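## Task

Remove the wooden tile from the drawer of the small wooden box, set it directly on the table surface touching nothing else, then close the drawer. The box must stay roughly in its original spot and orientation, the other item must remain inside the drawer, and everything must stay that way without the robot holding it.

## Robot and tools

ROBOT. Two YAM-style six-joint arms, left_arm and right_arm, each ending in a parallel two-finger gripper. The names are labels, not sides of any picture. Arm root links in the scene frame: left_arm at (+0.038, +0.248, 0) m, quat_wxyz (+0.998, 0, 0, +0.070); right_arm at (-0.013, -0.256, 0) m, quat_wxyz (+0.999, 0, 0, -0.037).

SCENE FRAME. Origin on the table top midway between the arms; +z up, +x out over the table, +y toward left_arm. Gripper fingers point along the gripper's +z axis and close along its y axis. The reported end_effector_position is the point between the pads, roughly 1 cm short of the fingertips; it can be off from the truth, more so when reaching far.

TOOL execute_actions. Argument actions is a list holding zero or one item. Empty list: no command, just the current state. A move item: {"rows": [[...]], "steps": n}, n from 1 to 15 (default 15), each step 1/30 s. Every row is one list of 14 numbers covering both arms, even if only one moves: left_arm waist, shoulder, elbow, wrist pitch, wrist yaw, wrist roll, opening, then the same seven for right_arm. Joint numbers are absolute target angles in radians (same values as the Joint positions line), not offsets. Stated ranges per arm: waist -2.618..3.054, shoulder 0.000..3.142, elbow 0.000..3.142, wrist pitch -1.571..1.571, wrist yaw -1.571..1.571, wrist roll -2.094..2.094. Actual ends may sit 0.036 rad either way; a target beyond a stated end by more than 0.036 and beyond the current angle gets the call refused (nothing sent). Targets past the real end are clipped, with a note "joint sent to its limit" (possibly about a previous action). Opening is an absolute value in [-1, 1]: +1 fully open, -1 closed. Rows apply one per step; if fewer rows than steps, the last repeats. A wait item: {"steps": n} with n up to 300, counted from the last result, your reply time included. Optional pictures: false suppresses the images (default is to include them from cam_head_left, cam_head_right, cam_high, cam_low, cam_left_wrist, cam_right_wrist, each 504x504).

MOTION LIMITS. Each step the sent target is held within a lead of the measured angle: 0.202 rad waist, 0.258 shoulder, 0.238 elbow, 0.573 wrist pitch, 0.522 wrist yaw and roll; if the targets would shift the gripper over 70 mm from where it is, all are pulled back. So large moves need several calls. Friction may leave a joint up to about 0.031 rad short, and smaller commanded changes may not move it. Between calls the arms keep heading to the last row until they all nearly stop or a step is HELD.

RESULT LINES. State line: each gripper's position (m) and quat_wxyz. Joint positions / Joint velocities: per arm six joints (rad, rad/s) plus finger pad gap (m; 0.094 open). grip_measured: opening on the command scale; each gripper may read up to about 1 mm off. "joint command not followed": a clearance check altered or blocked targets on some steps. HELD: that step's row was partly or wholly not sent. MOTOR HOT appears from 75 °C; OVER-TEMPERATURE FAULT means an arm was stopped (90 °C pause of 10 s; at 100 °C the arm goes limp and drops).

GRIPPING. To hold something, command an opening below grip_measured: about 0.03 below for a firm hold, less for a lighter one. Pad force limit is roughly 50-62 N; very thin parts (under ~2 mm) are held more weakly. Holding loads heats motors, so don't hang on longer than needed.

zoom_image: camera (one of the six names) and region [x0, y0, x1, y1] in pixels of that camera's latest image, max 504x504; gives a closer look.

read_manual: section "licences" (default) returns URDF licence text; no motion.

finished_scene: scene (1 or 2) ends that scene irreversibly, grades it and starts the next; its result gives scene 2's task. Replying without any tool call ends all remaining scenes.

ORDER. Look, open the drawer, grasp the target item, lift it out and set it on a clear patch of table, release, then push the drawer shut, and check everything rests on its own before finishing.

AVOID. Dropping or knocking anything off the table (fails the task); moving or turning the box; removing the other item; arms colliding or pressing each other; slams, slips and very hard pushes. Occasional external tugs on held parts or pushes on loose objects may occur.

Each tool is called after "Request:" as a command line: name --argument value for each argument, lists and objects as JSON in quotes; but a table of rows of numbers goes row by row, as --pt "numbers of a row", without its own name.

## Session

Request:
execute_actions --actions '[]'

Scene clock: 0.00 s of 6000.00 s.
left_arm: end_effector_position=(+0.1944, +0.0694, +0.1023) grip_measured=+1.000 end_effector_quat_wxyz=(+0.014, -0.216, +0.965, -0.150) | right_arm: end_effector_position=(+0.4756, -0.5250, +0.1743) grip_measured=+1.000 end_effector_quat_wxyz=(+0.679, -0.173, +0.665, -0.257)
Joint positions: left_arm=[-0.882  1.185  0.864 -0.985  0.148 -1.202  0.094] | right_arm=[-0.592  2.107  1.07   1.1   -0.559 -0.583  0.094]
Joint velocities: left_arm=[-0.002  0.002 -0.022  0.007 -0.037 -0.037  0.   ] | right_arm=[-0.002 -0.007 -0.002  0.022 -0.007  0.007  0.   ]

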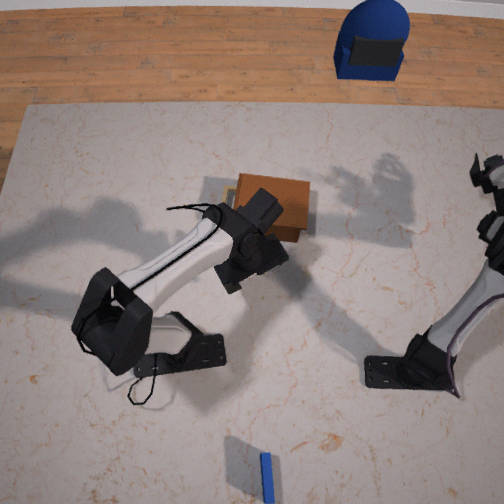

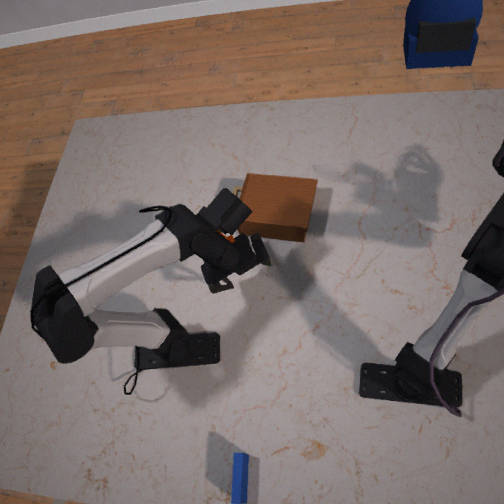

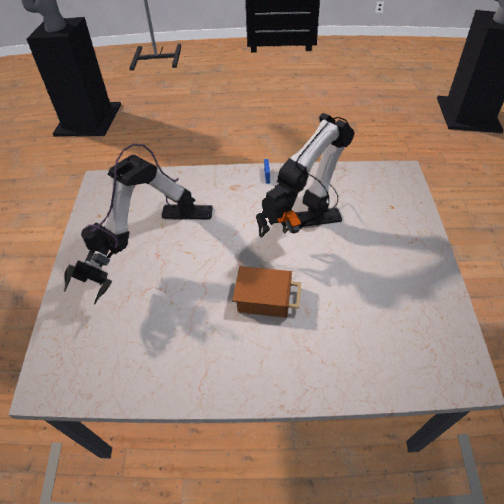

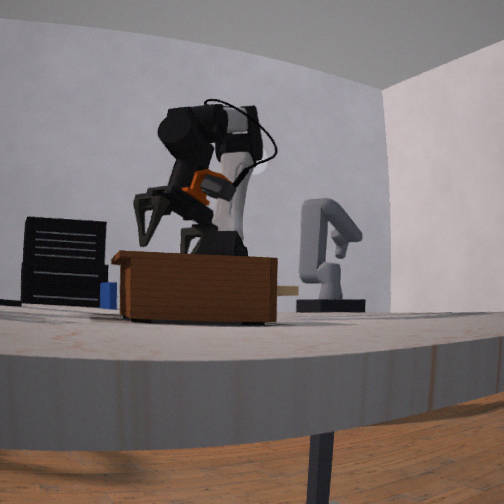

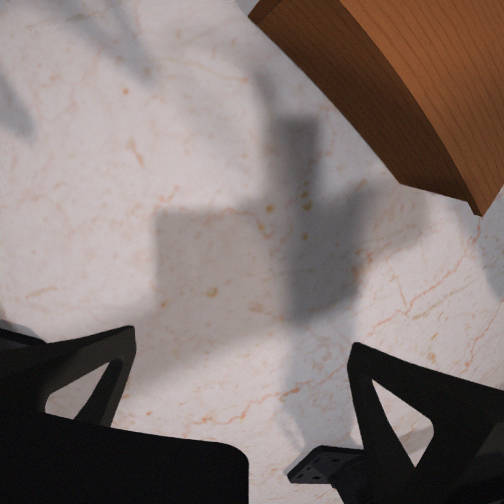

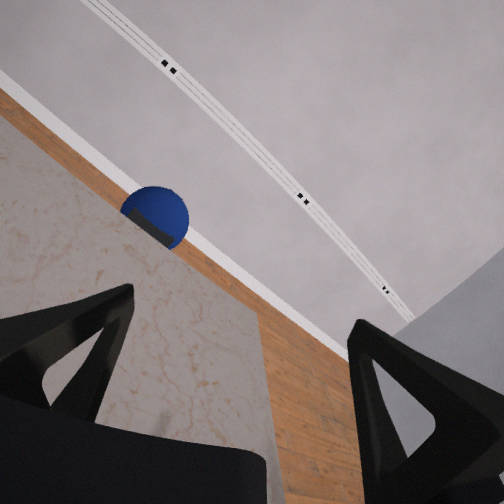

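Request:
execute_actions --actions '[{"rows":[[-0.447,1.6,1.5,-1.3,0,-0.14,-0.4,-0.3,2.0,1.9,-0.3,0,0.3,-1]]}]' --pictures false

Request:
execute_actions --actions '[{"steps":20}]' --pictures false

Request:
execute_actions --actions '[{"rows":[[-0.447,2.02,1.78,-1.297,0,-0.14,-0.4,0.575,2.1,1.9,-1.143,0,0.3,-1]]}]' --pictures false

Request:
execute_actions --actions '[{"steps":50}]'

Scene clock: 18.07 s of 6000.00 s.
left_arm: end_effector_position=(+0.3469, +0.1498, +0.1675) grip_measured=-0.398 end_effector_quat_wxyz=(+0.089, +0.044, +0.995, -0.030) | right_arm: end_effector_position=(+0.5598, -0.4674, +0.3687) grip_measured=-0.988 end_effector_quat_wxyz=(+0.650, +0.213, +0.729, -0.027)
Joint positions: left_arm=[-0.439  1.601  1.487 -1.269  0.013 -0.213  0.028] | right_arm=[-0.288  1.961  1.915 -0.107 -0.037  0.238  0.001]
Joint velocities: left_arm=[-0.007 -0.012  0.027 -0.242 -0.066  0.403  0.   ] | right_arm=[-0.237 -0.188  0.115 -0.755  0.256  0.359 -0.   ]
Steps of this call (steps 1 to 90: nothing new was sent; then 14.57 s passed at rest; steps 91 to 105: all 15 steps of this action). Readings (joint positions):
91: left_arm=[-0.858 1.218 0.899 -1.042 0.143 -1.130] | right_arm=[-0.576 2.097 1.092 1.041 -0.501 -0.523]
92: left_arm=[-0.796 1.294 0.974 -1.123 0.124 -1.032] | right_arm=[-0.545 2.092 1.149 0.921 -0.405 -0.434]
94: left_arm=[-0.661 1.464 1.135 -1.188 0.087 -0.837] | right_arm=[-0.455 2.073 1.280 0.724 -0.271 -0.270]
98: left_arm=[-0.459 1.626 1.398 -1.222 0.036 -0.473] | right_arm=[-0.286 2.034 1.601 0.295 -0.124 0.049]
105: the state above

Scene clock: 18.73 s of 6000.00 s.
left_arm: end_effector_position=(+0.3407, +0.1523, +0.1663) grip_measured=-0.398 end_effector_quat_wxyz=(+0.077, +0.077, +0.994, -0.023) | right_arm: end_effector_position=(+0.5501, -0.4776, +0.3177) grip_measured=-0.988 end_effector_quat_wxyz=(+0.577, +0.264, +0.773, -0.023)
Joint positions: left_arm=[-0.439  1.601  1.487 -1.296  0.01  -0.146  0.028] | right_arm=[-0.301  1.981  1.917 -0.276 -0.007  0.288  0.001]
Joint velocities: left_arm=[ 0.012 -0.007 -0.007 -0.007 -0.051  0.081 -0.   ] | right_arm=[ 0.007  0.012  0.032 -0.051 -0.037 -0.022  0.   ]
Steps of this call (steps 1 to 20: the robot went on to your last target). Readings (joint positions):
1: left_arm=[-0.439 1.601 1.487 -1.275 0.013 -0.200] | right_arm=[-0.295 1.957 1.917 -0.128 -0.030 0.249]
2: left_arm=[-0.439 1.601 1.487 -1.280 0.012 -0.189] | right_arm=[-0.299 1.957 1.917 -0.149 -0.023 0.257]
4: left_arm=[-0.439 1.601 1.487 -1.287 0.011 -0.173] | right_arm=[-0.301 1.965 1.917 -0.195 -0.015 0.268]
8: left_arm=[-0.439 1.601 1.487 -1.293 0.011 -0.156] | right_arm=[-0.301 1.980 1.917 -0.251 -0.010 0.281]
20: the state above

Scene clock: 19.23 s of 6000.00 s.
left_arm: end_effector_position=(+0.4135, +0.1298, +0.0947) grip_measured=-0.398 end_effector_quat_wxyz=(+0.003, +0.077, +0.997, -0.006) | right_arm: end_effector_position=(+0.5205, -0.2621, +0.1764) grip_measured=-0.988 end_effector_quat_wxyz=(+0.302, +0.142, +0.942, +0.041)
Joint positions: left_arm=[-0.439  2.041  1.767 -1.289  0.01  -0.145  0.028] | right_arm=[ 0.065  2.045  1.917 -0.824  0.002  0.288  0.001]
Joint velocities: left_arm=[-0.002 -0.095  0.017 -0.066  0.007  0.007 -0.   ] | right_arm=[ 0.989  0.105  0.012 -0.96   0.066 -0.022 -0.001]
Steps of this call (steps 1 to 15: all 15 steps of this action). Readings (joint positions):
1: left_arm=[-0.439 1.632 1.524 -1.327 0.010 -0.146] | right_arm=[-0.296 1.982 1.917 -0.292 -0.004 0.288]
2: left_arm=[-0.439 1.696 1.607 -1.353 0.010 -0.146] | right_arm=[-0.287 1.982 1.917 -0.323 -0.001 0.288]
4: left_arm=[-0.439 1.837 1.734 -1.315 0.010 -0.146] | right_arm=[-0.251 1.988 1.917 -0.393 0.001 0.288]
8: left_arm=[-0.439 2.028 1.767 -1.280 0.010 -0.145] | right_arm=[-0.153 2.009 1.917 -0.548 0.002 0.288]
15: the state above

Scene clock: 20.90 s of 6000.00 s.
left_arm: end_effector_position=(+0.4127, +0.1300, +0.0960) grip_measured=-0.398 end_effector_quat_wxyz=(+0.003, +0.077, +0.997, -0.006) | right_arm: end_effector_position=(+0.3973, -0.0309, +0.1295) grip_measured=-0.988 end_effector_quat_wxyz=(+0.131, -0.105, +0.984, +0.057)
Joint positions: left_arm=[-0.439  2.037  1.767 -1.292  0.01  -0.145  0.028] | right_arm=[ 0.575  2.075  1.917 -1.126 -0.004  0.289  0.001]
Joint velocities: left_arm=[ 0.012  0.002 -0.002  0.051 -0.066  0.022  0.001] | right_arm=[ 0.002 -0.007  0.022  0.051  0.051 -0.007 -0.001]
Steps of this call (steps 1 to 45: the robot went on to your last target; steps 46 to 50: nothing new was sent). Readings (joint positions):
1: left_arm=[-0.439 2.038 1.767 -1.290 0.010 -0.145] | right_arm=[0.103 2.049 1.917 -0.856 0.003 0.288]
2: left_arm=[-0.439 2.037 1.767 -1.290 0.010 -0.145] | right_arm=[0.142 2.054 1.917 -0.886 0.003 0.288]
4: left_arm=[-0.439 2.037 1.767 -1.291 0.010 -0.145] | right_arm=[0.227 2.060 1.917 -0.938 0.003 0.288]
8: left_arm=[-0.439 2.037 1.767 -1.292 0.010 -0.145] | right_arm=[0.414 2.068 1.917 -1.013 0.004 0.288]
50: the state above
All arms were judged still, so your last target was given up. Only a new action makes them travel on or press farther. Fingers that are still opening or closing keep moving.

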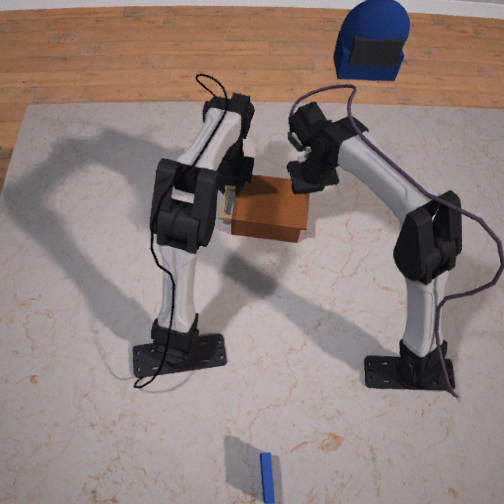

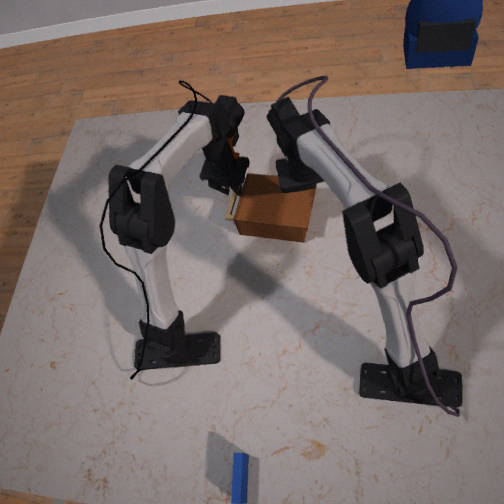

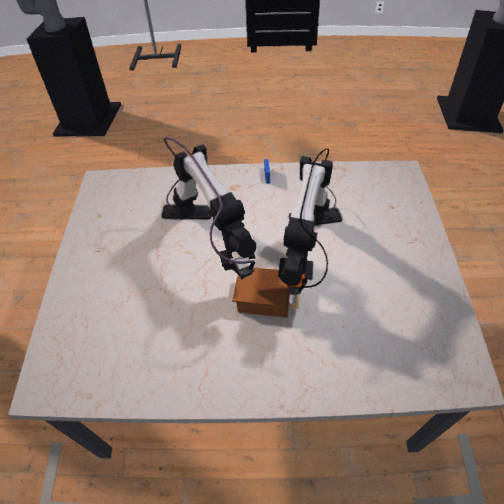

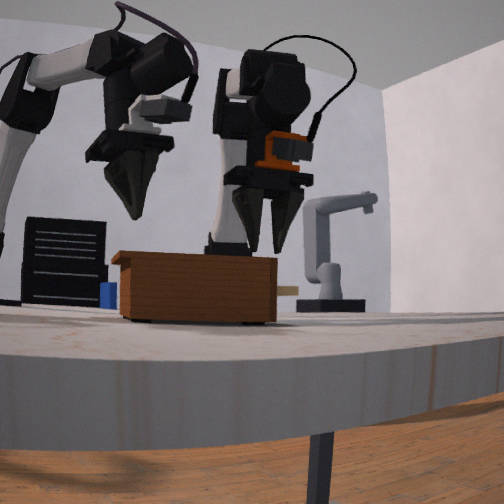

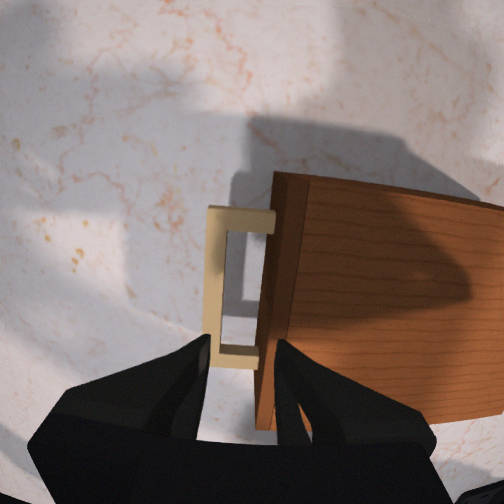

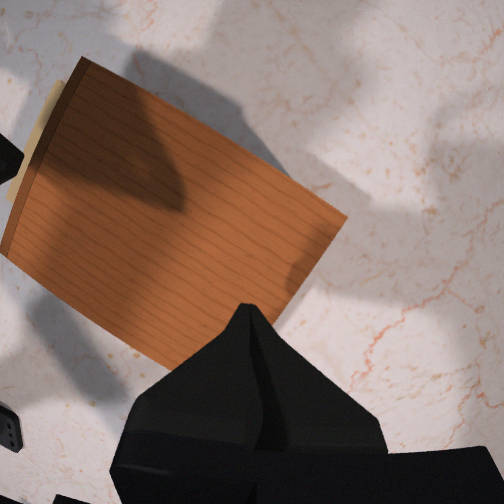

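Request:
execute_actions --actions '[{"rows":[[-0.385,2.04,1.76,-1.29,0,-0.05,-0.5,0.59,2.15,1.91,-1.12,0,0.3,-1]],"steps":8}]' --pictures false

Request:
execute_actions --actions '[{"rows":[[-0.385,2.07,1.65,-1.15,0,-0.05,-0.5,0.59,2.2,1.91,-1.1,0,0.3,-1]]}]'

Scene clock: 28.60 s of 6000.00 s.
left_arm: end_effector_position=(+0.4189, +0.1519, +0.0960) grip_measured=-0.498 end_effector_quat_wxyz=(+0.004, +0.086, +0.996, -0.004) | right_arm: end_effector_position=(+0.3972, -0.0275, +0.1040) grip_measured=-0.988 end_effector_quat_wxyz=(+0.107, -0.108, +0.987, +0.047)
Joint positions: left_arm=[-0.383  2.037  1.767 -1.292  0.006 -0.071  0.024] | right_arm=[ 0.582  2.133  1.917 -1.121 -0.004  0.289  0.001]
Joint velocities: left_arm=[ 0.007 -0.022 -0.007 -0.066  0.066  0.081 -0.   ] | right_arm=[ 0.002  0.076  0.037 -0.022 -0.022 -0.066  0.001]
Steps of this call (steps 1 to 90: nothing new was sent; then 4.43 s passed at rest; steps 91 to 98: all 8 steps of this action). Readings (joint positions):
91: left_arm=[-0.436 2.037 1.767 -1.292 0.010 -0.132] | right_arm=[0.576 2.079 1.917 -1.126 -0.004 0.289]
92: left_arm=[-0.429 2.037 1.767 -1.292 0.010 -0.116] | right_arm=[0.576 2.084 1.917 -1.122 -0.004 0.289]
94: left_arm=[-0.407 2.037 1.767 -1.292 0.010 -0.094] | right_arm=[0.579 2.103 1.917 -1.121 -0.004 0.289]
98: the state above

Scene clock: 29.10 s of 6000.00 s.
left_arm: end_effector_position=(+0.4202, +0.1516, +0.0559) grip_measured=-0.498 end_effector_quat_wxyz=(-0.004, +0.094, +0.996, -0.003) | right_arm: end_effector_position=(+0.4005, -0.0256, +0.0866) grip_measured=-0.988 end_effector_quat_wxyz=(+0.097, -0.108, +0.988, +0.043)
Joint positions: left_arm=[-0.383  2.074  1.663 -1.166  0.006 -0.056  0.024] | right_arm=[ 0.582  2.174  1.917 -1.101 -0.004  0.289  0.001]
Joint velocities: left_arm=[ 0.002  0.007 -0.022  0.022 -0.051 -0.037 -0.001] | right_arm=[ 0.002 -0.002 -0.007  0.007  0.007  0.051 -0.   ]
Steps of this call (steps 1 to 15: all 15 steps of this action). Readings (joint positions):
1: left_arm=[-0.383 2.037 1.753 -1.273 0.006 -0.068] | right_arm=[0.582 2.138 1.917 -1.120 -0.004 0.289]
2: left_arm=[-0.383 2.036 1.730 -1.246 0.006 -0.066] | right_arm=[0.582 2.143 1.917 -1.114 -0.004 0.289]
4: left_arm=[-0.383 2.049 1.690 -1.214 0.006 -0.062] | right_arm=[0.582 2.159 1.917 -1.109 -0.004 0.289]
8: left_arm=[-0.383 2.074 1.663 -1.187 0.006 -0.058] | right_arm=[0.582 2.174 1.917 -1.104 -0.004 0.289]
15: the state above

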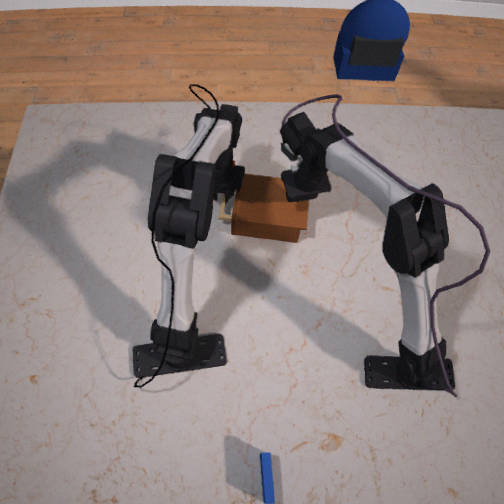

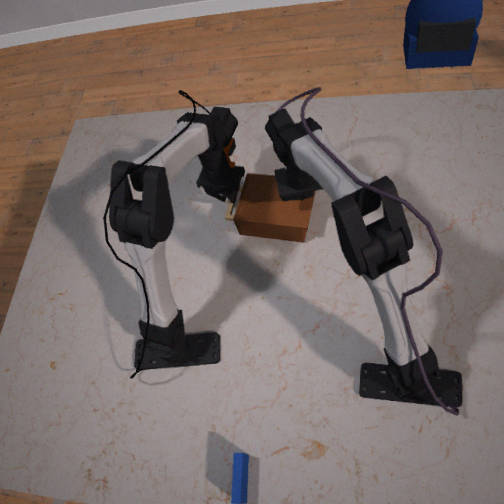

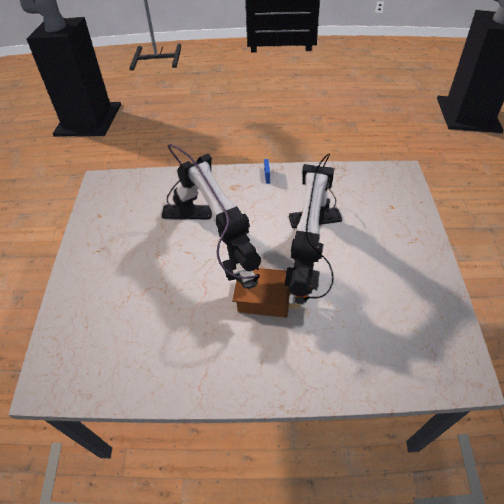

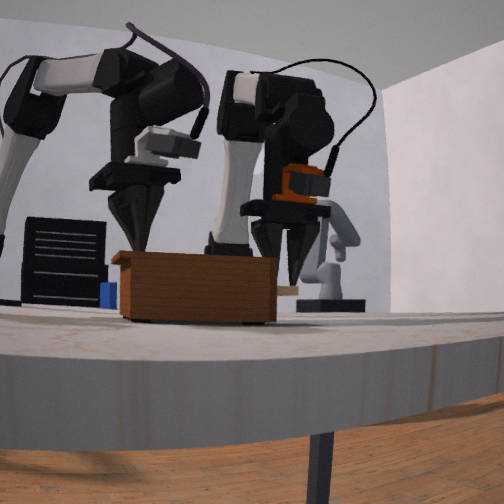

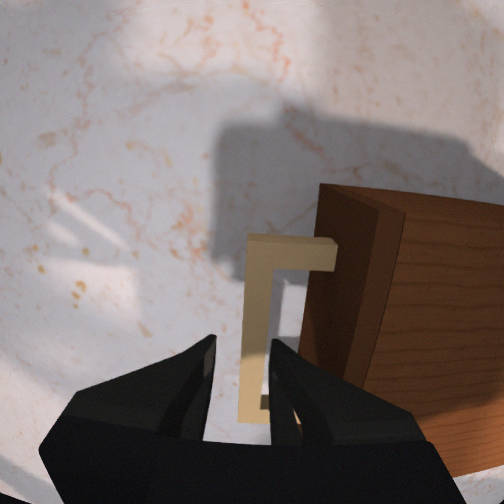

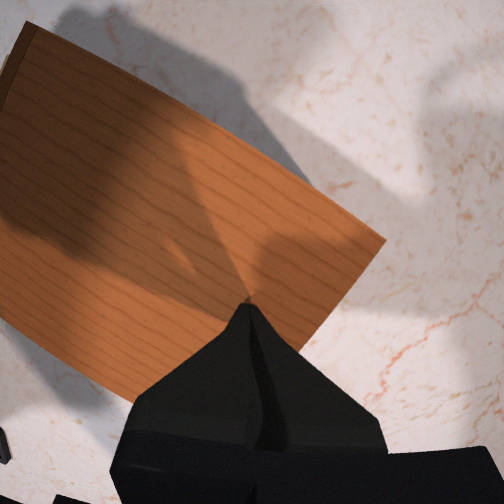

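Request:
execute_actions --actions '[{"rows":[[-0.385,2.135,1.66,-1.12,0,-0.03,-0.42,0.59,2.28,1.87,-1.1,0,0.3,-1]]}]' --pictures false

Request:
execute_actions --actions '[{"rows":[[-0.32,2.13,1.66,-1.12,-0.1,0,-0.42,0.59,2.28,1.87,-1.1,0,0.3,-1]],"steps":10}]' --pictures false

Request:
execute_actions --actions '[{"rows":[[-0.26,2.13,1.66,-1.11,-0.15,0.06,-0.42,0.59,2.28,1.87,-1.1,0,0.3,-1]],"steps":10}]' --pictures false

Request:
execute_actions --actions '[{"rows":[[-0.2,2.13,1.66,-1.1,-0.15,0.12,-0.42,0.59,2.28,1.87,-1.1,0,0.3,-1]]}]'

Scene clock: 41.70 s of 6000.00 s.
left_arm: end_effector_position=(+0.4244, +0.1505, +0.0332) grip_measured=-0.422 end_effector_quat_wxyz=(-0.016, +0.104, +0.994, -0.001) | right_arm: end_effector_position=(+0.4001, -0.0258, +0.0837) grip_measured=-0.988 end_effector_quat_wxyz=(+0.094, -0.108, +0.989, +0.042)
Joint positions: left_arm=[-0.383  2.134  1.663 -1.131  0.006 -0.035  0.027] | right_arm=[ 0.582  2.18   1.917 -1.103 -0.004  0.289  0.001]
Joint velocities: left_arm=[-0.012 -0.007  0.007 -0.11  -0.051  0.037 -0.   ] | right_arm=[ 0.002  0.002 -0.022 -0.051  0.022  0.037  0.   ]
Steps of this call (steps 1 to 15: the robot went on to your last target; steps 16 to 90: nothing new was sent; then 9.10 s passed at rest; steps 91 to 105: all 15 steps of this action). Readings (joint positions):
91: left_arm=[-0.383 2.078 1.663 -1.160 0.006 -0.052] | right_arm=[0.582 2.179 1.917 -1.102 -0.004 0.289]
92: left_arm=[-0.383 2.085 1.663 -1.153 0.006 -0.049] | right_arm=[0.582 2.180 1.917 -1.103 -0.004 0.289]
94: left_arm=[-0.383 2.107 1.663 -1.143 0.006 -0.044] | right_arm=[0.582 2.180 1.917 -1.103 -0.004 0.289]
98: left_arm=[-0.383 2.134 1.663 -1.136 0.006 -0.039] | right_arm=[0.582 2.180 1.917 -1.103 -0.004 0.289]
105: the state above

Scene clock: 42.03 s of 6000.00 s.
left_arm: end_effector_position=(+0.4261, +0.1583, +0.0332) grip_measured=-0.421 end_effector_quat_wxyz=(-0.017, +0.104, +0.994, -0.003) | right_arm: end_effector_position=(+0.4001, -0.0258, +0.0837) grip_measured=-0.988 end_effector_quat_wxyz=(+0.094, -0.108, +0.989, +0.042)
Joint positions: left_arm=[-0.361  2.134  1.663 -1.132  0.01  -0.013  0.027] | right_arm=[ 0.582  2.18   1.917 -1.103 -0.004  0.289  0.001]
Joint velocities: left_arm=[ 0.027  0.002  0.002  0.037  0.022 -0.022 -0.   ] | right_arm=[-0.002  0.002  0.002 -0.037  0.037 -0.095 -0.001]
Steps of this call (steps 1 to 10: all 10 steps of this action). Readings (joint positions):
1: left_arm=[-0.379 2.134 1.663 -1.131 -0.004 -0.031] | right_arm=[0.582 2.180 1.917 -1.103 -0.004 0.289]
2: left_arm=[-0.373 2.134 1.663 -1.131 -0.003 -0.027] | right_arm=[0.582 2.180 1.917 -1.103 -0.004 0.289]
4: left_arm=[-0.364 2.134 1.663 -1.131 0.006 -0.021] | right_arm=[0.582 2.180 1.917 -1.103 -0.004 0.289]
8: left_arm=[-0.361 2.134 1.663 -1.132 0.010 -0.015] | right_arm=[0.582 2.180 1.917 -1.103 -0.004 0.289]
10: the state above

Scene clock: 42.37 s of 6000.00 s.
left_arm: end_effector_position=(+0.4317, +0.1939, +0.0333) grip_measured=-0.421 end_effector_quat_wxyz=(-0.017, +0.096, +0.995, +0.014) | right_arm: end_effector_position=(+0.4001, -0.0258, +0.0837) grip_measured=-0.988 end_effector_quat_wxyz=(+0.094, -0.108, +0.989, +0.042)
Joint positions: left_arm=[-0.287  2.134  1.663 -1.135 -0.027  0.043  0.027] | right_arm=[ 0.582  2.18   1.917 -1.103 -0.004  0.289  0.001]
Joint velocities: left_arm=[-0.007  0.027 -0.012  0.022 -0.139 -0.022  0.001] | right_arm=[ 0.002 -0.007 -0.037 -0.037 -0.037 -0.007 -0.001]
Steps of this call (steps 1 to 10: all 10 steps of this action). Readings (joint positions):
1: left_arm=[-0.357 2.134 1.663 -1.131 0.011 -0.005] | right_arm=[0.582 2.180 1.917 -1.103 -0.004 0.289]
2: left_arm=[-0.351 2.134 1.663 -1.131 0.011 0.007] | right_arm=[0.582 2.180 1.917 -1.103 -0.004 0.289]
4: left_arm=[-0.327 2.134 1.663 -1.133 0.005 0.023] | right_arm=[0.582 2.180 1.917 -1.103 -0.004 0.289]
8: left_arm=[-0.290 2.134 1.663 -1.135 -0.020 0.039] | right_arm=[0.582 2.180 1.917 -1.103 -0.004 0.289]
10: the state above

Scene clock: 42.87 s of 6000.00 s.
left_arm: end_effector_position=(+0.4366, +0.2247, +0.0334) grip_measured=-0.421 end_effector_quat_wxyz=(-0.015, +0.096, +0.995, +0.028) | right_arm: end_effector_position=(+0.4001, -0.0258, +0.0837) grip_measured=-0.988 end_effector_quat_wxyz=(+0.094, -0.108, +0.989, +0.042)
Joint positions: left_arm=[-0.221  2.134  1.663 -1.128 -0.057  0.109  0.027] | right_arm=[ 0.582  2.18   1.917 -1.103 -0.004  0.289  0.001]
Joint velocities: left_arm=[-0.002 -0.007  0.002 -0.007  0.022 -0.007 -0.002] | right_arm=[ 0.032 -0.022  0.007 -0.051  0.037 -0.007 -0.   ]
Steps of this call (steps 1 to 15: all 15 steps of this action). Readings (joint positions):
1: left_arm=[-0.284 2.134 1.663 -1.135 -0.027 0.053] | right_arm=[0.582 2.180 1.917 -1.103 -0.004 0.289]
2: left_arm=[-0.278 2.134 1.663 -1.134 -0.027 0.065] | right_arm=[0.582 2.180 1.917 -1.103 -0.004 0.289]
4: left_arm=[-0.257 2.134 1.663 -1.134 -0.029 0.082] | right_arm=[0.582 2.180 1.917 -1.103 -0.004 0.289]
8: left_arm=[-0.224 2.134 1.663 -1.130 -0.047 0.099] | right_arm=[0.582 2.180 1.917 -1.103 -0.004 0.289]
15: the state above

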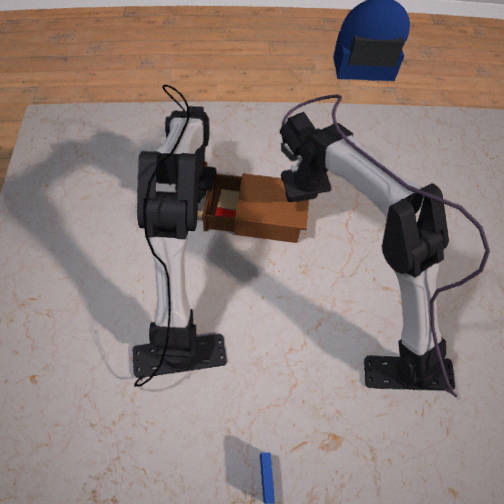

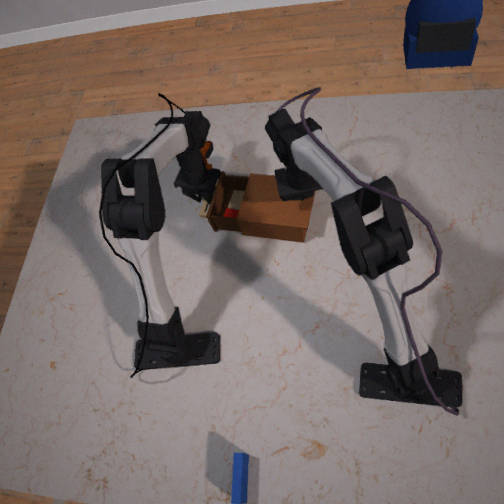

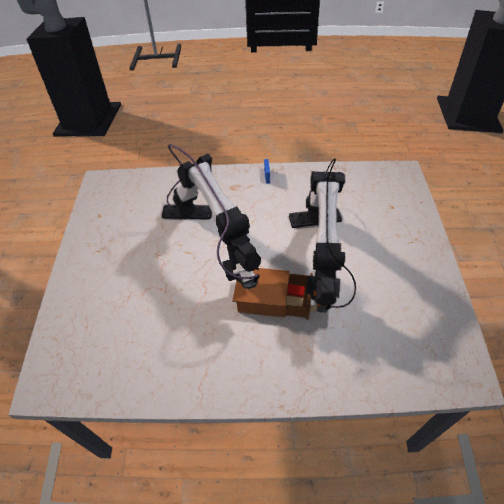

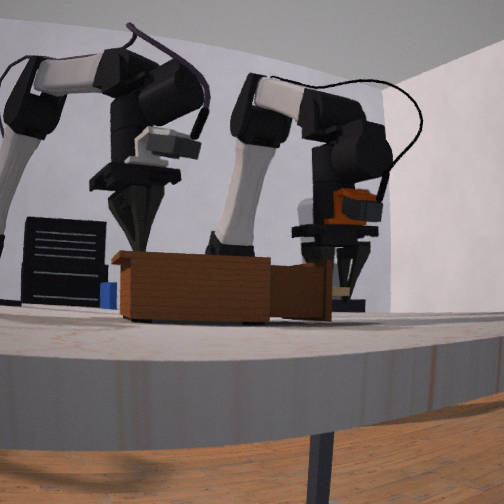

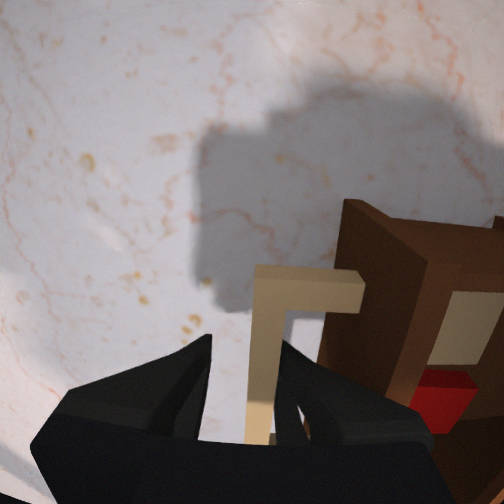

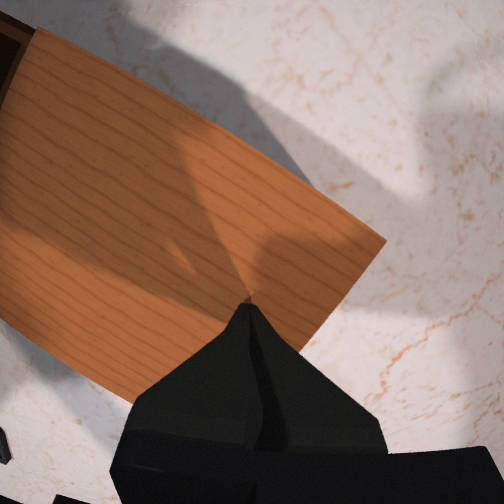

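Request:
execute_actions --actions '[{"rows":[[-0.15,2.13,1.66,-1.1,-0.14,0.16,-0.42,0.59,2.28,1.87,-1.1,0,0.3,-1]],"steps":10}]' --pictures false

Request:
execute_actions --actions '[{"rows":[[-0.095,2.13,1.66,-1.08,-0.14,0.2,-0.42,0.59,2.28,1.87,-1.1,0,0.3,-1]],"steps":12}]' --pictures false

Request:
execute_actions --actions '[{"rows":[[-0.11,2.13,1.67,-1.1,0,0.2,-0.42,0.59,2.23,1.9,-1.1,0,0.3,-1],[-0.11,2.12,1.72,-1.17,0,0.2,-0.42,0.59,2.23,1.9,-1.1,0,0.3,-1],[-0.11,2.11,1.78,-1.25,0,0.2,-0.42,0.59,2.23,1.9,-1.1,0,0.3,-1],[-0.11,2.09,1.84,-1.31,0,0.2,-0.42,0.59,2.23,1.9,-1.1,0,0.3,-1],[-0.11,2.08,1.9,-1.35,0,0.2,-0.42,0.59,2.23,1.9,-1.1,0,0.3,-1]]}]' --pictures false

Request:
execute_actions --actions '[{"rows":[[-0.32,2.08,1.9,-1.35,0,0,0.2,0.59,2.23,1.9,-1.1,0,0.3,-1]]}]'

Scene clock: 57.93 s of 6000.00 s.
left_arm: end_effector_position=(+0.4401, +0.2494, +0.0335) grip_measured=-0.421 end_effector_quat_wxyz=(-0.011, +0.087, +0.996, +0.035) | right_arm: end_effector_position=(+0.4001, -0.0258, +0.0837) grip_measured=-0.988 end_effector_quat_wxyz=(+0.094, -0.108, +0.989, +0.042)
Joint positions: left_arm=[-0.166  2.134  1.663 -1.117 -0.071  0.148  0.027] | right_arm=[ 0.582  2.18   1.917 -1.103 -0.004  0.29   0.001]
Joint velocities: left_arm=[ 0.007  0.007 -0.002 -0.007 -0.081  0.081 -0.   ] | right_arm=[-0.007  0.002  0.002  0.022 -0.022  0.037  0.   ]
Steps of this call (steps 1 to 15: the robot went on to your last target; steps 16 to 90: nothing new was sent; then 11.73 s passed at rest; steps 91 to 100: all 10 steps of this action). Readings (joint positions):
91: left_arm=[-0.219 2.134 1.663 -1.128 -0.055 0.117] | right_arm=[0.582 2.180 1.917 -1.103 -0.004 0.289]
92: left_arm=[-0.214 2.134 1.663 -1.127 -0.054 0.124] | right_arm=[0.582 2.180 1.917 -1.103 -0.004 0.289]
94: left_arm=[-0.195 2.134 1.663 -1.124 -0.054 0.135] | right_arm=[0.582 2.180 1.917 -1.103 -0.004 0.289]
98: left_arm=[-0.168 2.134 1.663 -1.118 -0.066 0.145] | right_arm=[0.582 2.180 1.917 -1.103 -0.004 0.289]
100: the state above

Scene clock: 58.33 s of 6000.00 s.
left_arm: end_effector_position=(+0.4436, +0.2776, +0.0337) grip_measured=-0.421 end_effector_quat_wxyz=(-0.005, +0.078, +0.996, +0.045) | right_arm: end_effector_position=(+0.4001, -0.0258, +0.0837) grip_measured=-0.988 end_effector_quat_wxyz=(+0.094, -0.108, +0.989, +0.042)
Joint positions: left_arm=[-0.104  2.134  1.663 -1.099 -0.09   0.191  0.027] | right_arm=[ 0.582  2.18   1.917 -1.103 -0.004  0.29   0.001]
Joint velocities: left_arm=[ 0.007  0.027 -0.017  0.022  0.022  0.066  0.   ] | right_arm=[-0.002 -0.007  0.027  0.022 -0.007 -0.037 -0.   ]
Steps of this call (steps 1 to 12: all 12 steps of this action). Readings (joint positions):
1: left_arm=[-0.162 2.134 1.663 -1.115 -0.071 0.155] | right_arm=[0.582 2.180 1.917 -1.103 -0.004 0.290]
2: left_arm=[-0.157 2.134 1.663 -1.113 -0.071 0.163] | right_arm=[0.582 2.180 1.917 -1.103 -0.004 0.290]
4: left_arm=[-0.136 2.134 1.663 -1.108 -0.073 0.174] | right_arm=[0.582 2.180 1.917 -1.103 -0.004 0.290]
8: left_arm=[-0.105 2.134 1.663 -1.100 -0.086 0.186] | right_arm=[0.582 2.180 1.917 -1.103 -0.004 0.290]
12: the state above

Scene clock: 58.83 s of 6000.00 s.
left_arm: end_effector_position=(+0.4509, +0.2643, +0.1126) grip_measured=-0.421 end_effector_quat_wxyz=(+0.028, +0.080, +0.996, +0.010) | right_arm: end_effector_position=(+0.4004, -0.0257, +0.0846) grip_measured=-0.988 end_effector_quat_wxyz=(+0.095, -0.108, +0.989, +0.042)
Joint positions: left_arm=[-0.105  2.075  1.888 -1.327 -0.013  0.195  0.027] | right_arm=[ 0.582  2.179  1.918 -1.103 -0.004  0.29   0.001]
Joint velocities: left_arm=[-0.012  0.007 -0.007 -0.242  0.051 -0.037  0.001] | right_arm=[-0.027 -0.002 -0.017 -0.007 -0.022  0.051 -0.   ]
Steps of this call (steps 1 to 15: all 15 steps of this action). Readings (joint positions):
1: left_arm=[-0.104 2.134 1.663 -1.099 -0.079 0.192] | right_arm=[0.582 2.179 1.918 -1.103 -0.004 0.290]
2: left_arm=[-0.104 2.134 1.667 -1.107 -0.066 0.193] | right_arm=[0.582 2.179 1.918 -1.103 -0.004 0.290]
4: left_arm=[-0.105 2.135 1.713 -1.171 -0.045 0.194] | right_arm=[0.582 2.179 1.918 -1.103 -0.004 0.290]
8: left_arm=[-0.105 2.107 1.861 -1.265 -0.024 0.195] | right_arm=[0.582 2.179 1.918 -1.103 -0.004 0.290]
15: the state above

Scene clock: 59.33 s of 6000.00 s.
left_arm: end_effector_position=(+0.4401, +0.1720, +0.1124) grip_measured=+0.198 end_effector_quat_wxyz=(+0.020, +0.099, +0.995, -0.004) | right_arm: end_effector_position=(+0.4004, -0.0257, +0.0846) grip_measured=-0.988 end_effector_quat_wxyz=(+0.095, -0.108, +0.989, +0.042)
Joint positions: left_arm=[-0.323  2.075  1.888 -1.343  0.004  0.013  0.056] | right_arm=[ 0.582  2.179  1.918 -1.103 -0.004  0.29   0.001]
Joint velocities: left_arm=[ 0.1   -0.022  0.002 -0.007 -0.037  0.007  0.001] | right_arm=[-0.017  0.007  0.017 -0.051  0.051  0.007  0.   ]
Steps of this call (steps 1 to 15: all 15 steps of this action). Readings (joint positions):
1: left_arm=[-0.117 2.075 1.888 -1.331 -0.018 0.172] | right_arm=[0.582 2.179 1.918 -1.103 -0.004 0.290]
2: left_arm=[-0.142 2.075 1.888 -1.333 -0.023 0.142] | right_arm=[0.582 2.179 1.918 -1.103 -0.004 0.290]
4: left_arm=[-0.227 2.075 1.888 -1.333 -0.022 0.094] | right_arm=[0.582 2.179 1.918 -1.103 -0.004 0.290]
8: left_arm=[-0.356 2.075 1.888 -1.336 0.000 0.044] | right_arm=[0.582 2.179 1.918 -1.103 -0.004 0.290]
15: the state above

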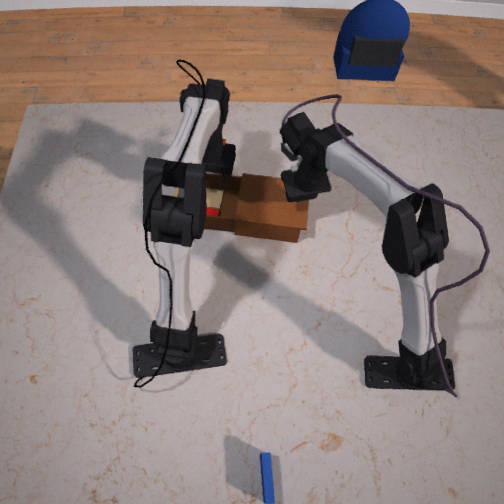

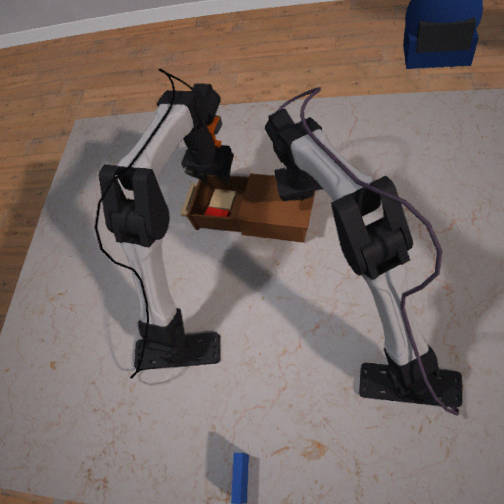

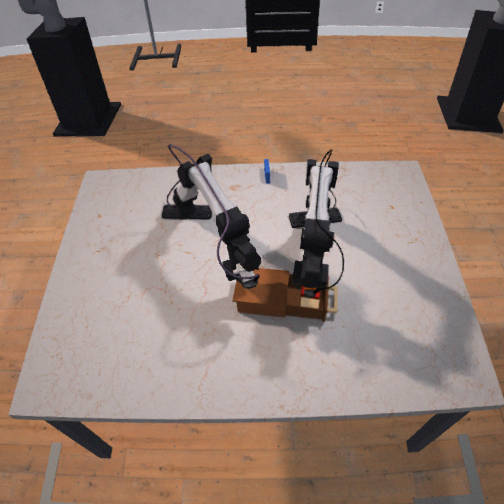

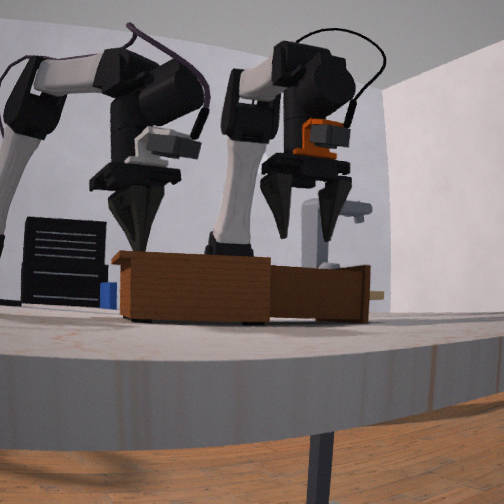

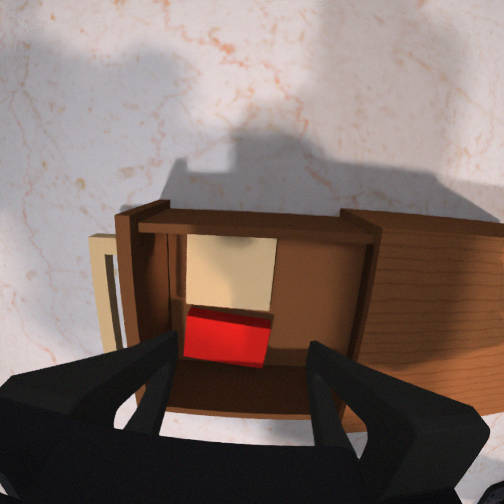

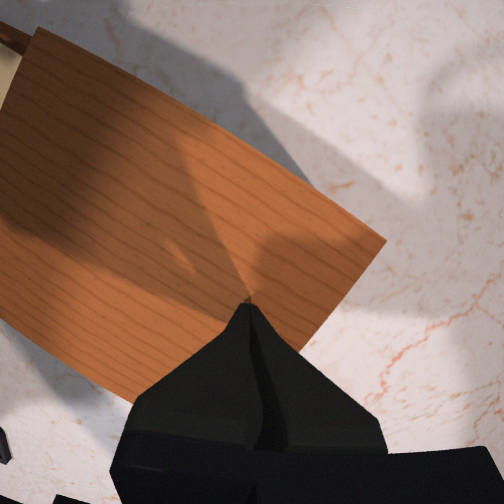

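Request:
execute_actions --actions '[{"rows":[[-0.335,2.09,1.84,-1.27,-0.09,0,0.35,0.59,2.23,1.9,-1.1,0,0.3,-1],[-0.335,2.11,1.8,-1.22,-0.09,0,0.35,0.59,2.23,1.9,-1.1,0,0.3,-1],[-0.335,2.14,1.74,-1.165,-0.09,0,0.35,0.59,2.23,1.9,-1.1,0,0.3,-1]]}]'

Scene clock: 78.13 s of 6000.00 s.
left_arm: end_effector_position=(+0.4426, +0.1843, +0.0474) grip_measured=+0.348 end_effector_quat_wxyz=(-0.005, +0.096, +0.995, +0.039) | right_arm: end_effector_position=(+0.4004, -0.0257, +0.0846) grip_measured=-0.988 end_effector_quat_wxyz=(+0.095, -0.108, +0.989, +0.042)
Joint positions: left_arm=[-0.327  2.153  1.748 -1.184 -0.077  0.005  0.063] | right_arm=[ 0.582  2.179  1.918 -1.103 -0.004  0.29   0.001]
Joint velocities: left_arm=[-0.007 -0.017  0.002 -0.037 -0.051 -0.007 -0.001] | right_arm=[ 0.007  0.007  0.007  0.037  0.051 -0.022 -0.   ]
Steps of this call (steps 1 to 15: the robot went on to your last target; steps 16 to 90: nothing new was sent; then 15.30 s passed at rest; steps 91 to 105: all 15 steps of this action). Readings (joint positions):
91: left_arm=[-0.321 2.075 1.884 -1.338 -0.007 0.005] | right_arm=[0.582 2.179 1.918 -1.103 -0.004 0.290]
92: left_arm=[-0.322 2.075 1.872 -1.319 -0.022 0.005] | right_arm=[0.582 2.179 1.918 -1.103 -0.004 0.290]
94: left_arm=[-0.325 2.081 1.820 -1.262 -0.044 0.005] | right_arm=[0.582 2.179 1.918 -1.103 -0.004 0.290]
98: left_arm=[-0.327 2.139 1.758 -1.213 -0.065 0.005] | right_arm=[0.582 2.179 1.918 -1.103 -0.004 0.290]
105: the state above

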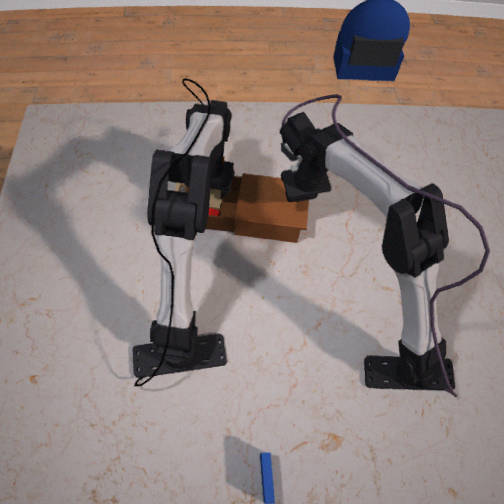

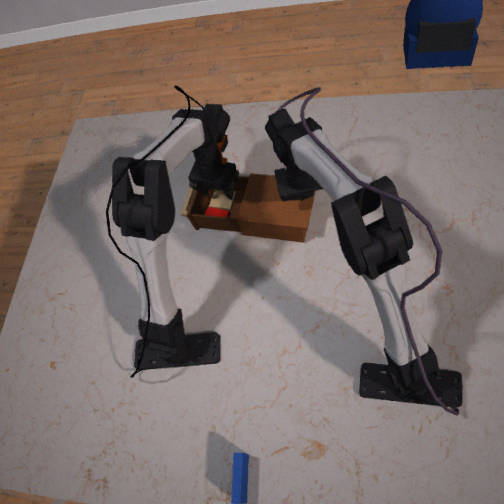

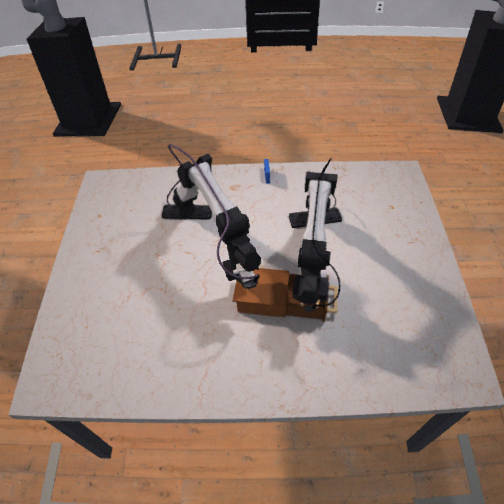

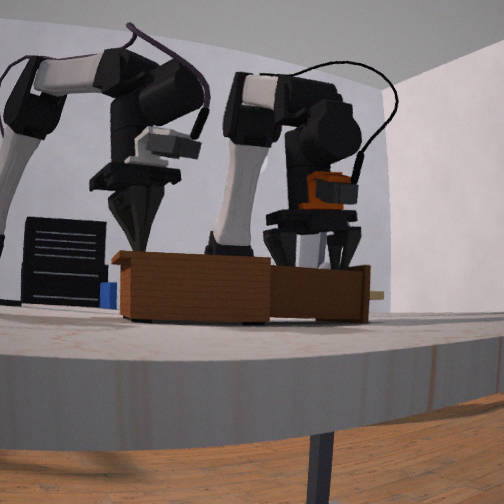

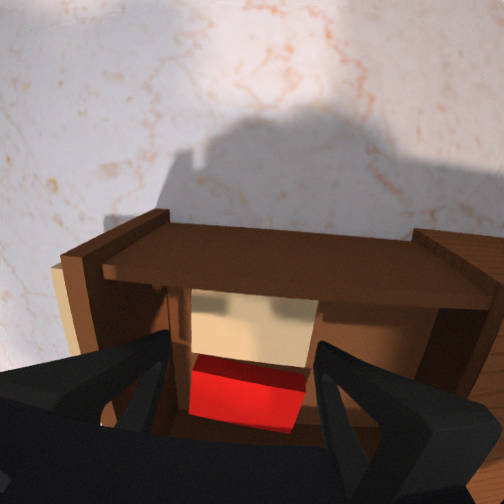

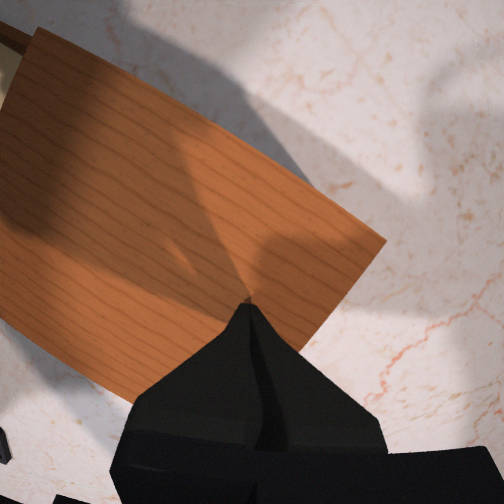

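Request:
execute_actions --actions '[{"rows":[[-0.33,2.15,1.73,-1.13,-0.04,0.04,0.35,0.59,2.23,1.9,-1.1,0,0.3,-1],[-0.33,2.15,1.73,-1.12,-0.04,0.04,0.35,0.59,2.23,1.9,-1.1,0,0.3,-1],[-0.33,2.16,1.71,-1.1,-0.04,0.04,0.35,0.59,2.23,1.9,-1.1,0,0.3,-1],[-0.33,2.18,1.68,-1.07,-0.04,0.04,0.35,0.59,2.23,1.9,-1.1,0,0.3,-1]]}]' --pictures false

Request:
execute_actions --actions '[{"rows":[[-0.33,2.18,1.68,-1.07,-0.02,0.04,0.08,0.59,2.23,1.9,-1.1,0,0.3,-1]]}]'

Scene clock: 87.03 s of 6000.00 s.
left_arm: end_effector_position=(+0.4488, +0.1786, +0.0255) grip_measured=+0.348 end_effector_quat_wxyz=(+0.005, +0.110, +0.994, +0.025) | right_arm: end_effector_position=(+0.4004, -0.0257, +0.0846) grip_measured=-0.988 end_effector_quat_wxyz=(+0.095, -0.108, +0.989, +0.042)
Joint positions: left_arm=[-0.327  2.176  1.698 -1.087 -0.051  0.034  0.063] | right_arm=[ 0.582  2.179  1.918 -1.103 -0.004  0.29   0.001]
Joint velocities: left_arm=[-0.012 -0.007  0.012  0.022  0.037 -0.022  0.001] | right_arm=[ 0.012 -0.007 -0.002  0.037  0.037  0.022  0.   ]
Steps of this call (steps 1 to 15: the robot went on to your last target; steps 16 to 90: nothing new was sent; then 5.40 s passed at rest; steps 91 to 105: all 15 steps of this action). Readings (joint positions):
91: left_arm=[-0.327 2.153 1.748 -1.173 -0.076 0.009] | right_arm=[0.582 2.179 1.918 -1.103 -0.004 0.290]
92: left_arm=[-0.327 2.153 1.748 -1.166 -0.071 0.014] | right_arm=[0.582 2.179 1.918 -1.103 -0.004 0.290]
94: left_arm=[-0.327 2.153 1.738 -1.140 -0.063 0.022] | right_arm=[0.582 2.179 1.918 -1.103 -0.004 0.290]
98: left_arm=[-0.327 2.166 1.705 -1.104 -0.055 0.030] | right_arm=[0.582 2.179 1.918 -1.103 -0.004 0.290]
105: the state above

Scene clock: 87.53 s of 6000.00 s.
left_arm: end_effector_position=(+0.4494, +0.1758, +0.0254) grip_measured=+0.082 end_effector_quat_wxyz=(+0.007, +0.111, +0.994, +0.017) | right_arm: end_effector_position=(+0.4004, -0.0257, +0.0846) grip_measured=-0.988 end_effector_quat_wxyz=(+0.095, -0.108, +0.989, +0.042)
Joint positions: left_arm=[-0.327  2.176  1.698 -1.082 -0.036  0.035  0.051] | right_arm=[ 0.582  2.179  1.918 -1.103 -0.004  0.29   0.001]
Joint velocities: left_arm=[-0.007 -0.017 -0.027  0.081  0.037 -0.051  0.001] | right_arm=[-0.007  0.002  0.022 -0.007 -0.037  0.007  0.   ]
Steps of this call (steps 1 to 15: all 15 steps of this action). Readings (joint positions):
1: left_arm=[-0.327 2.176 1.698 -1.085 -0.048 0.034] | right_arm=[0.582 2.179 1.918 -1.103 -0.004 0.290]
2: left_arm=[-0.327 2.176 1.698 -1.085 -0.044 0.034] | right_arm=[0.582 2.179 1.918 -1.103 -0.004 0.290]
4: left_arm=[-0.327 2.176 1.698 -1.083 -0.039 0.035] | right_arm=[0.582 2.179 1.918 -1.103 -0.004 0.290]
8: left_arm=[-0.327 2.176 1.698 -1.082 -0.036 0.035] | right_arm=[0.582 2.179 1.918 -1.103 -0.004 0.290]
15: the state above

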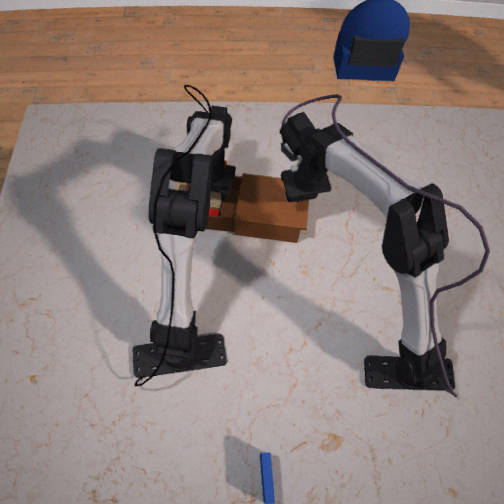

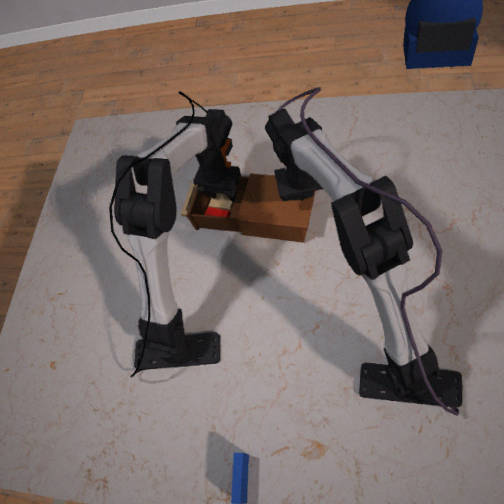

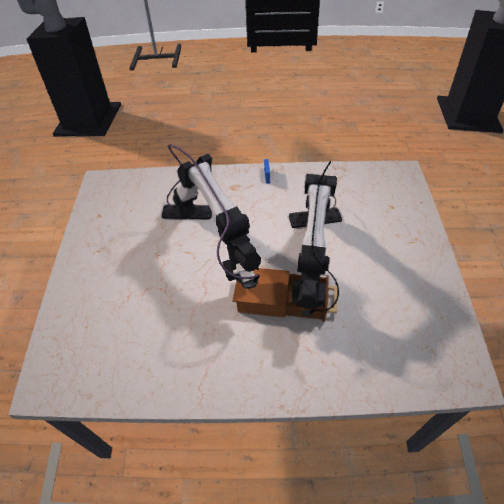

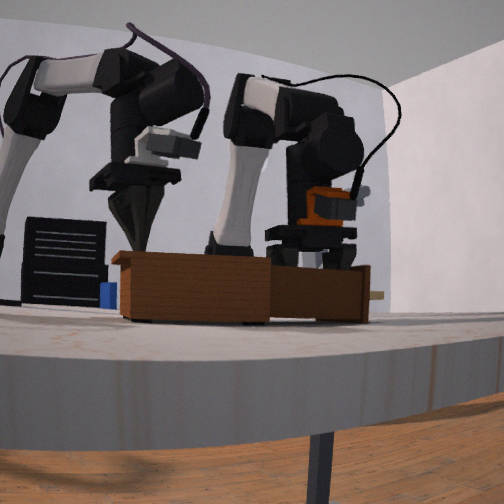

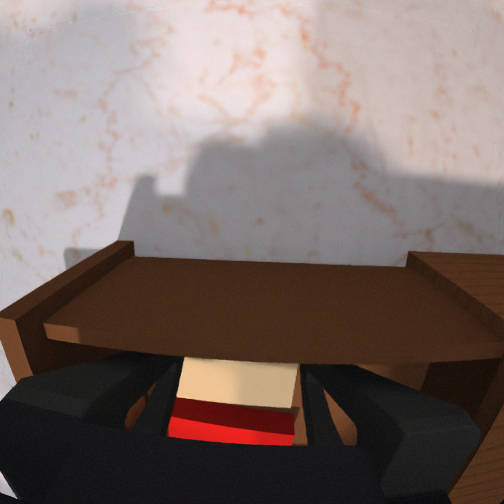

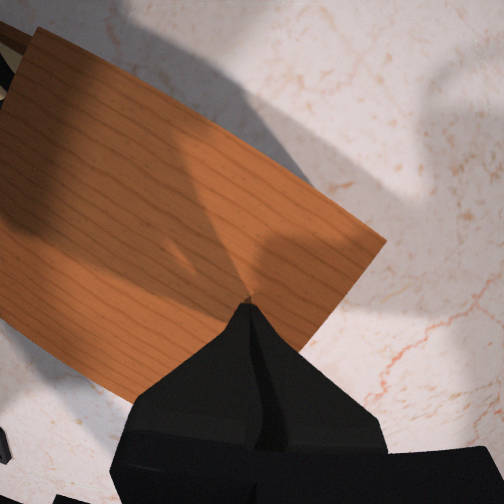

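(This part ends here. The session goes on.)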